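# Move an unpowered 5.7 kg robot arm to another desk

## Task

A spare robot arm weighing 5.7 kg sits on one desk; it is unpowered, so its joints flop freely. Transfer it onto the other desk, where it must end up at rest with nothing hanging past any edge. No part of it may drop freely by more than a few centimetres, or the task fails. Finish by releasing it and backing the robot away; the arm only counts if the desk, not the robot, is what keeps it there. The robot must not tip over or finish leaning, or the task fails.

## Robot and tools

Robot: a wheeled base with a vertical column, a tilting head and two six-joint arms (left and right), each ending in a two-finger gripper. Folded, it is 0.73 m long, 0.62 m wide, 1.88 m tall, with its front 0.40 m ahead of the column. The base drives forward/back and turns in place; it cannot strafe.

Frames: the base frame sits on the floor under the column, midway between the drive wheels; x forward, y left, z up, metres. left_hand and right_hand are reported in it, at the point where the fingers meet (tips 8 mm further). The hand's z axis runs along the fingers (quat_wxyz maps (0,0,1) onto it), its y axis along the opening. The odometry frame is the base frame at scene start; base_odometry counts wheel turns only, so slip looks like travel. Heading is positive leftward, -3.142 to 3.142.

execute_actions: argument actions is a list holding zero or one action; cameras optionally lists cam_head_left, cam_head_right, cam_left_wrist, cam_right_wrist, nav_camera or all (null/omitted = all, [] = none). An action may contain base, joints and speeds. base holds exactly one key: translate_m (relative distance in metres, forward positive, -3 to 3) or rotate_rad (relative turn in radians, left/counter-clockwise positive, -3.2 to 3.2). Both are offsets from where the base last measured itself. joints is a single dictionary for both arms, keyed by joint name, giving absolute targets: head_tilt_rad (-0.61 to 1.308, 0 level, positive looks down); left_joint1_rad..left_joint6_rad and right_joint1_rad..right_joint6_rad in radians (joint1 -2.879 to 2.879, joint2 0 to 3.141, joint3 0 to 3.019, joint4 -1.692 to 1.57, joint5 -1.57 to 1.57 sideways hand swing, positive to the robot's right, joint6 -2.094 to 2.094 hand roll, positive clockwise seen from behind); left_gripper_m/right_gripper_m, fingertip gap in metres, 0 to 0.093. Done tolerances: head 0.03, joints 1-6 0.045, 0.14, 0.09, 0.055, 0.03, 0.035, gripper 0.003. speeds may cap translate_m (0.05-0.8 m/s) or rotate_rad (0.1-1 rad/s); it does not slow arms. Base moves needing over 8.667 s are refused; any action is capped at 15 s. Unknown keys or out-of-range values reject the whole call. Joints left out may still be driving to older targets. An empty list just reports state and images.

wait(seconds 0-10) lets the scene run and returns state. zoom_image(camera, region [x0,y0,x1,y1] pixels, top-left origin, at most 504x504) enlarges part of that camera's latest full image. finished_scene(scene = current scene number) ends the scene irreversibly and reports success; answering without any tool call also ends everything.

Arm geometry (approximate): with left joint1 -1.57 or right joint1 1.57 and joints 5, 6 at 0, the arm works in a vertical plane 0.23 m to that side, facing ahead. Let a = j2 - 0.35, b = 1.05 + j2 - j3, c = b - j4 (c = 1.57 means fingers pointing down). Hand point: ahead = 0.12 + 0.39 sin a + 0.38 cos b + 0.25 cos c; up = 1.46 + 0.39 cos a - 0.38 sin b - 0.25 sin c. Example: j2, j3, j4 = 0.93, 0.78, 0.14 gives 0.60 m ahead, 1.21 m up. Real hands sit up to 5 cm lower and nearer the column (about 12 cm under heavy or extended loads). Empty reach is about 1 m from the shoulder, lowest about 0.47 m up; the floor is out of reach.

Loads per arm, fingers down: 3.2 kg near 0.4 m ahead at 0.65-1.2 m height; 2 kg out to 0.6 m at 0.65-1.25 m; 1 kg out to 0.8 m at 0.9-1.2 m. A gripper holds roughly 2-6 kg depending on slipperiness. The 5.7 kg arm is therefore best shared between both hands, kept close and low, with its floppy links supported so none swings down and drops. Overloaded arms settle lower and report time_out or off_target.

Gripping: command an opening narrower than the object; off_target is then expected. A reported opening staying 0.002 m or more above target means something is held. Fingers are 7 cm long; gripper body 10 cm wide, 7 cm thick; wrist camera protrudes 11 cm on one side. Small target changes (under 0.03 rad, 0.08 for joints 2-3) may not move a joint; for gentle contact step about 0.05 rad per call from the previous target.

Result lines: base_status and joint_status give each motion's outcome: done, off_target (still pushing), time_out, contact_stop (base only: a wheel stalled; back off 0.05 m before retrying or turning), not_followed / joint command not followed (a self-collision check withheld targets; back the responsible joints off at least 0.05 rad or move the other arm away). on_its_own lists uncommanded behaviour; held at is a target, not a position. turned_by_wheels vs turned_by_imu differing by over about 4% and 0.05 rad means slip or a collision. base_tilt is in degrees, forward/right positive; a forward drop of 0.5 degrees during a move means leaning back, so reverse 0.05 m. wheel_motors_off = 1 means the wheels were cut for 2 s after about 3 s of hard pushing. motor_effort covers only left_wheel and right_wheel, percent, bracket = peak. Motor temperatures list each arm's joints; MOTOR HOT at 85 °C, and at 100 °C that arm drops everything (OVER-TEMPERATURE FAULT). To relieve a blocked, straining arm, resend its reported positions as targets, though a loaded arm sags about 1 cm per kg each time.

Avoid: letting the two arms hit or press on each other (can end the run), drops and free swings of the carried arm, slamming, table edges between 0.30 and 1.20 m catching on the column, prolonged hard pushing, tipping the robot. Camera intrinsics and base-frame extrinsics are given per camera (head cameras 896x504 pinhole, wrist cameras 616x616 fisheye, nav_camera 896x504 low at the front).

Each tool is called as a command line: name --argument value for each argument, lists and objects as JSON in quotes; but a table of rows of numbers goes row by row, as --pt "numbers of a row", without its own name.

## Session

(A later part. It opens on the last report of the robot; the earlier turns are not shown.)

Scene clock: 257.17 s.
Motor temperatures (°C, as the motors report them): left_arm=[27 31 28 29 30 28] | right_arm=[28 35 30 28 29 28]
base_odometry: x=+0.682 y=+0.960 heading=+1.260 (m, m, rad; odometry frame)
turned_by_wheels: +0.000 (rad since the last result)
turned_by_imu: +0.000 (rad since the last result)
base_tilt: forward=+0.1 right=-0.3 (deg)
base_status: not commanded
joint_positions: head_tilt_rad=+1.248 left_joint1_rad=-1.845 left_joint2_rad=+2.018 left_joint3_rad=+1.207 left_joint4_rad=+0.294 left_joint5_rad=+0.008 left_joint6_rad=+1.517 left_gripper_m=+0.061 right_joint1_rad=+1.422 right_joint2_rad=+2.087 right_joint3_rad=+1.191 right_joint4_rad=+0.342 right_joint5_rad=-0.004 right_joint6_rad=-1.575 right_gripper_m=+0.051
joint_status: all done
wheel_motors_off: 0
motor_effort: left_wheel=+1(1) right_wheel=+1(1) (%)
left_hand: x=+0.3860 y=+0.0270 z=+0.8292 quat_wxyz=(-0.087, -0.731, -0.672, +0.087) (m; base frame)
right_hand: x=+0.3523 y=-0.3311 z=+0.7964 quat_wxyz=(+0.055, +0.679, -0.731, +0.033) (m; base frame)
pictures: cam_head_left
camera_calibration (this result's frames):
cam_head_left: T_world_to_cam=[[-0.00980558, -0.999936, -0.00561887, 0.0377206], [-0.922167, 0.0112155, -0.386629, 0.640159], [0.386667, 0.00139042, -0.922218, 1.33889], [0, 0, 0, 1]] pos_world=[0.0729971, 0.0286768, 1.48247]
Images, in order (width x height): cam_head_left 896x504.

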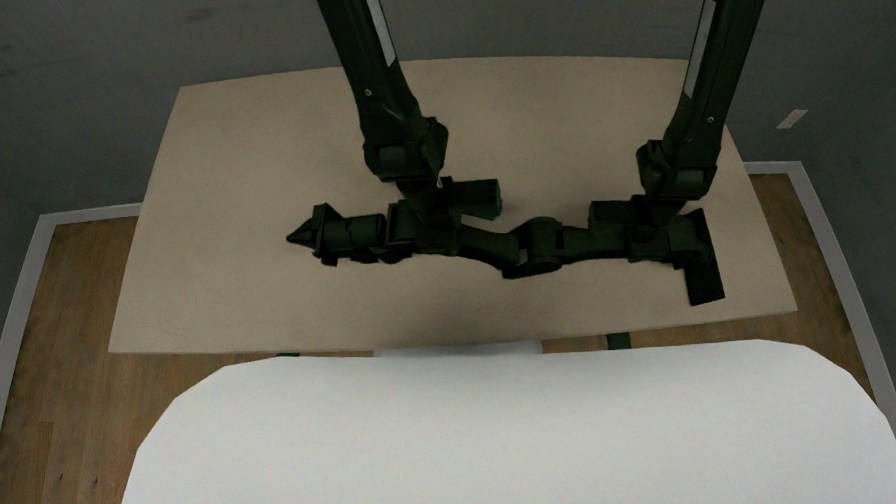

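execute_actions --actions '[{"joints":{"left_joint2_rad":2.07,"left_joint3_rad":1.235,"right_joint2_rad":2.06,"right_joint3_rad":1.19}}]' --cameras '["cam_head_left","cam_left_wrist","cam_right_wrist"]'

Scene clock: 261.43 s.
Motor temperatures (°C, as the motors report them): left_arm=[27 31 27 29 30 28] | right_arm=[28 35 30 28 29 28]
base_odometry: x=+0.682 y=+0.960 heading=+1.260 (m, m, rad; odometry frame)
turned_by_wheels: +0.000 (rad since the last result)
turned_by_imu: +0.000 (rad since the last result)
base_tilt: forward=+0.2 right=-0.4 (deg)
base_status: not commanded
joint_positions: head_tilt_rad=+1.248 left_joint1_rad=-1.845 left_joint2_rad=+2.020 left_joint3_rad=+1.210 left_joint4_rad=+0.293 left_joint5_rad=+0.006 left_joint6_rad=+1.517 left_gripper_m=+0.061 right_joint1_rad=+1.422 right_joint2_rad=+2.089 right_joint3_rad=+1.193 right_joint4_rad=+0.342 right_joint5_rad=-0.002 right_joint6_rad=-1.575 right_gripper_m=+0.051
joint_status: all done
wheel_motors_off: 0
motor_effort: left_wheel=+1(1) right_wheel=+0(0) (%)
left_hand: x=+0.3866 y=+0.0269 z=+0.8281 quat_wxyz=(-0.086, -0.731, -0.672, +0.086) (m; base frame)
right_hand: x=+0.3522 y=-0.3313 z=+0.7957 quat_wxyz=(+0.055, +0.680, -0.731, +0.033) (m; base frame)
pictures: cam_head_left, cam_left_wrist, cam_right_wrist
camera_calibration (this result's frames):
cam_head_left: T_world_to_cam=[[-0.00980558, -0.999936, -0.00561887, 0.0377206], [-0.922167, 0.0112155, -0.386628, 0.640159], [0.386667, 0.00139042, -0.922218, 1.33889], [0, 0, 0, 1]] pos_world=[0.0729971, 0.0286768, 1.48247]
cam_left_wrist: T_world_to_cam=[[-0.996272, 0.0848064, -0.0157995, 0.393399], [0.0727654, 0.924519, 0.374126, -0.361434], [0.0463352, 0.371581, -0.927243, 0.862554], [0, 0, 0, 1]] pos_world=[0.378266, -0.0197193, 0.941235]
cam_right_wrist: T_world_to_cam=[[0.996896, -0.0738333, -0.0273469, -0.351351], [-0.0346389, -0.723182, 0.689788, -0.775695], [-0.0707061, -0.686699, -0.723495, 0.494188], [0, 0, 0, 1]] pos_world=[0.358333, -0.247552, 0.882999]
Images, in order (width x height): cam_head_left 896x504, cam_left_wrist 616x616, cam_right_wrist 616x616.

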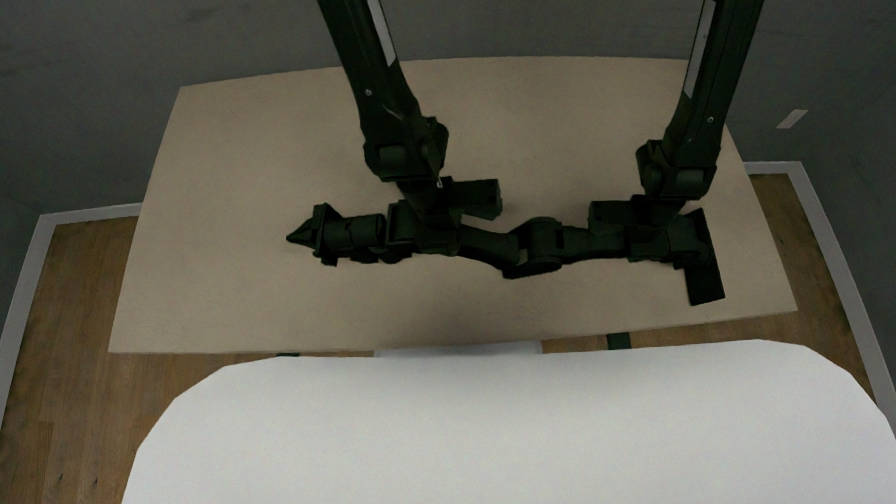

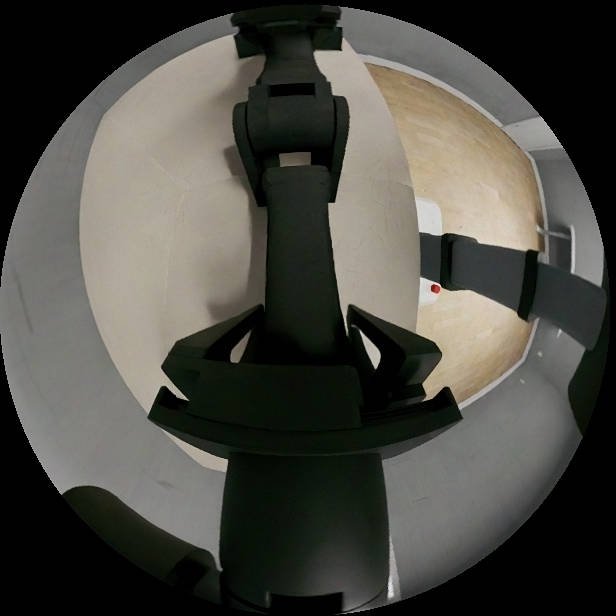

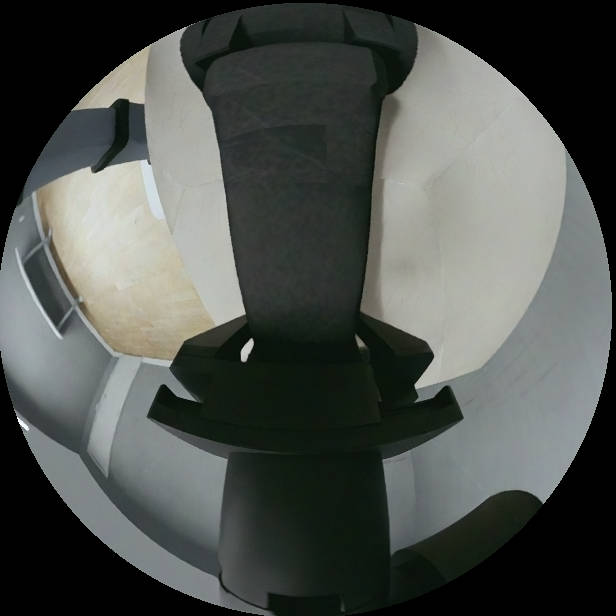

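Resting. Release.

execute_actions --actions '[{"joints":{"left_gripper_m":0.093,"right_gripper_m":0.093,"left_joint2_rad":2.02,"left_joint3_rad":1.21,"right_joint2_rad":2.089,"right_joint3_rad":1.193}}]' --cameras '["cam_head_left"]'

execute_actions --actions '[{"joints":{"left_joint2_rad":1.75,"left_joint3_rad":0.96,"right_joint2_rad":1.80,"right_joint3_rad":0.95}}]' --cameras '["cam_head_left"]'

Scene clock: 266.83 s.
Motor temperatures (°C, as the motors report them): left_arm=[27 30 27 29 30 28] | right_arm=[28 34 30 28 29 28]
base_odometry: x=+0.682 y=+0.960 heading=+1.260 (m, m, rad; odometry frame)
turned_by_wheels: +0.000 (rad since the last result)
turned_by_imu: +0.000 (rad since the last result)
base_tilt: forward=+0.1 right=-0.5 (deg)
base_status: not commanded
joint_positions: head_tilt_rad=+1.248 left_joint1_rad=-1.845 left_joint2_rad=+2.017 left_joint3_rad=+1.209 left_joint4_rad=+0.293 left_joint5_rad=+0.006 left_joint6_rad=+1.551 left_gripper_m=+0.093 right_joint1_rad=+1.422 right_joint2_rad=+2.093 right_joint3_rad=+1.195 right_joint4_rad=+0.342 right_joint5_rad=-0.001 right_joint6_rad=-1.574 right_gripper_m=+0.093
joint_status: all done
wheel_motors_off: 0
motor_effort: left_wheel=+1(1) right_wheel=+0(0) (%)
left_hand: x=+0.3879 y=+0.0271 z=+0.8292 quat_wxyz=(-0.088, -0.742, -0.660, +0.084) (m; base frame)
right_hand: x=+0.3510 y=-0.3311 z=+0.7946 quat_wxyz=(+0.056, +0.679, -0.731, +0.033) (m; base frame)
pictures: cam_head_left
camera_calibration (this result's frames):
cam_head_left: T_world_to_cam=[[-0.00980558, -0.999936, -0.00561887, 0.0377206], [-0.922167, 0.0112155, -0.386629, 0.640159], [0.386667, 0.00139042, -0.922218, 1.33889], [0, 0, 0, 1]] pos_world=[0.0729971, 0.0286768, 1.48247]
Images, in order (width x height): cam_head_left 896x504.

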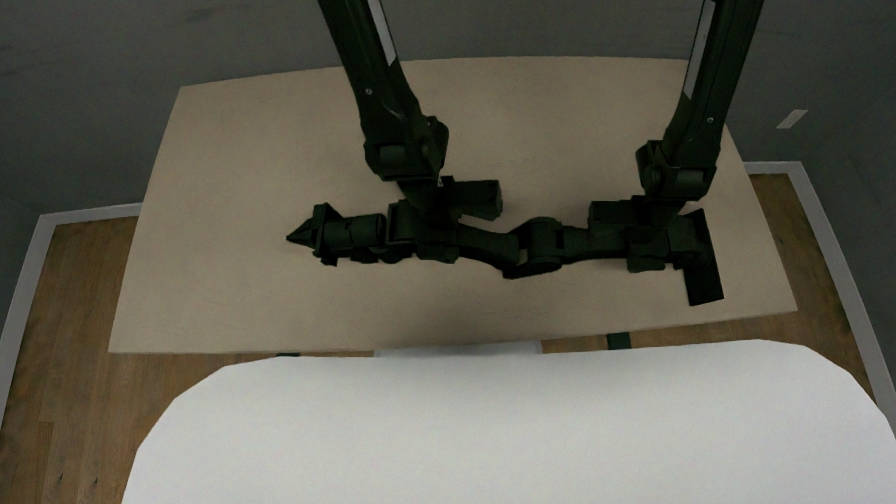

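Scene clock: 268.00 s.
Motor temperatures (°C, as the motors report them): left_arm=[27 30 27 29 30 28] | right_arm=[28 34 29 28 29 28]
base_odometry: x=+0.682 y=+0.960 heading=+1.260 (m, m, rad; odometry frame)
turned_by_wheels: +0.000 (rad since the last result)
turned_by_imu: +0.000 (rad since the last result)
base_tilt: forward=+0.1 right=-0.3 (deg)
base_status: not commanded
joint_positions: head_tilt_rad=+1.248 left_joint1_rad=-1.844 left_joint2_rad=+1.736 left_joint3_rad=+0.969 left_joint4_rad=+0.293 left_joint5_rad=+0.003 left_joint6_rad=+1.562 left_gripper_m=+0.093 right_joint1_rad=+1.422 right_joint2_rad=+1.789 right_joint3_rad=+0.960 right_joint4_rad=+0.342 right_joint5_rad=-0.001 right_joint6_rad=-1.574 right_gripper_m=+0.093
joint_status: all done
wheel_motors_off: 0
motor_effort: left_wheel=+1(1) right_wheel=-1(2) (%)
left_hand: x=+0.4103 y=+0.0499 z=+0.9301 quat_wxyz=(-0.103, -0.744, -0.657, +0.069) (m; base frame)
right_hand: x=+0.3960 y=-0.3206 z=+0.9016 quat_wxyz=(+0.033, +0.681, -0.730, +0.058) (m; base frame)
pictures: cam_head_left
camera_calibration (this result's frames):
cam_head_left: T_world_to_cam=[[-0.00980558, -0.999936, -0.00561887, 0.0377206], [-0.922167, 0.0112155, -0.386629, 0.640159], [0.386667, 0.00139042, -0.922218, 1.33889], [0, 0, 0, 1]] pos_world=[0.0729971, 0.0286768, 1.48247]
Images, in order (width x height): cam_head_left 896x504.

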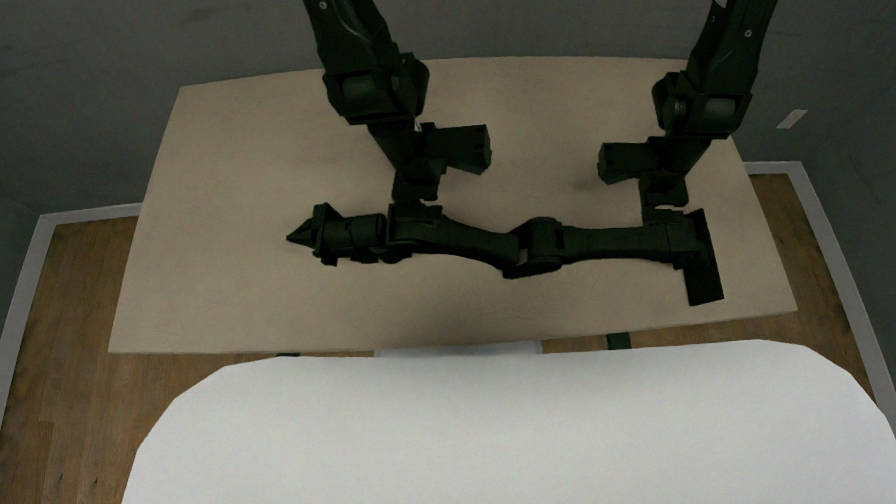

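execute_actions --actions '[{"base":{"translate_m":-0.7},"joints":{"left_joint1_rad":-1.57,"right_joint1_rad":1.57,"left_joint2_rad":1.4,"left_joint3_rad":0.7,"right_joint2_rad":1.4,"right_joint3_rad":0.7,"head_tilt_rad":0.8},"speeds":{"translate_m":0.4}}]' --cameras '["cam_head_left","nav_camera"]'

Scene clock: 272.87 s.
Motor temperatures (°C, as the motors report them): left_arm=[27 30 27 29 30 28] | right_arm=[28 33 29 28 29 28]
base_odometry: x=+0.468 y=+0.293 heading=+1.261 (m, m, rad; odometry frame)
turned_by_wheels: +0.000 (rad since the last result)
turned_by_imu: +0.003 (rad since the last result)
base_tilt: forward=+0.2 right=-0.4 (deg)
base_status: done
joint_positions: head_tilt_rad=+0.815 left_joint1_rad=-1.558 left_joint2_rad=+1.388 left_joint3_rad=+0.702 left_joint4_rad=+0.294 left_joint5_rad=-0.002 left_joint6_rad=+1.563 left_gripper_m=+0.093 right_joint1_rad=+1.571 right_joint2_rad=+1.390 right_joint3_rad=+0.700 right_joint4_rad=+0.342 right_joint5_rad=-0.001 right_joint6_rad=-1.574 right_gripper_m=+0.093
joint_status: all done
wheel_motors_off: 0
motor_effort: left_wheel=+0(44) right_wheel=+0(34) (%)
left_hand: x=+0.4262 y=+0.2319 z=+1.0297 quat_wxyz=(-0.042, -0.701, -0.710, -0.051) (m; base frame)
right_hand: x=+0.4358 y=-0.2250 z=+1.0309 quat_wxyz=(-0.062, +0.705, -0.703, +0.061) (m; base frame)
pictures: cam_head_left, nav_camera
camera_calibration (this result's frames):
cam_head_left: T_world_to_cam=[[-0.00654914, -0.999936, -0.00921031, 0.0430886], [-0.675327, 0.0112155, -0.737433, 1.16806], [0.737489, 0.00139042, -0.675357, 0.941187], [0, 0, 0, 1]] pos_world=[0.094986, 0.0286768, 1.4974]
Images, in order (width x height): cam_head_left 896x504, nav_camera 896x504.

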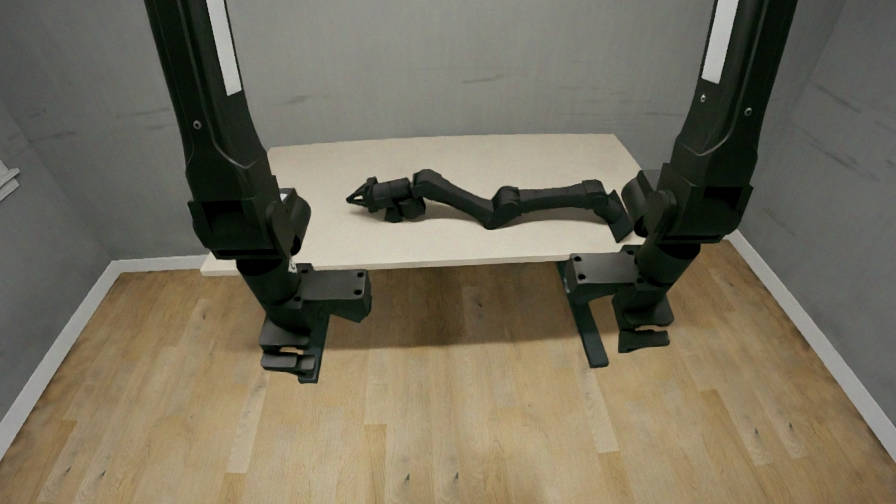

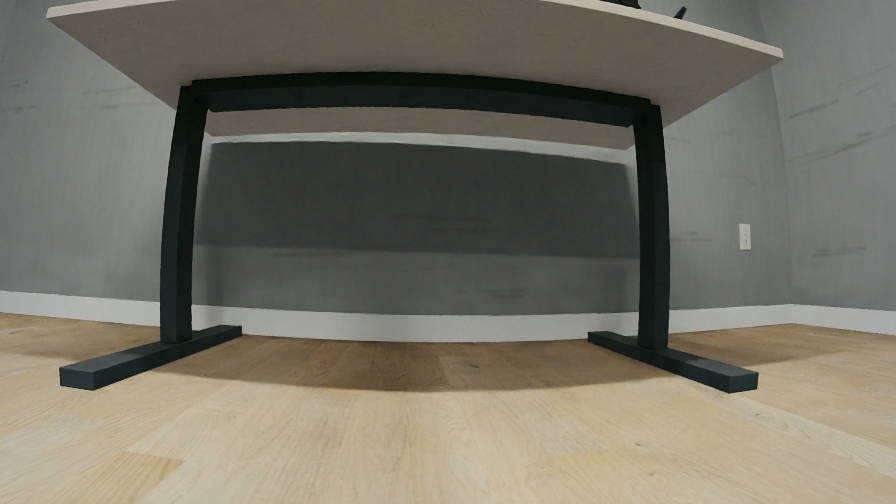

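finished_scene --scene 1

The scene is finished: the task was done.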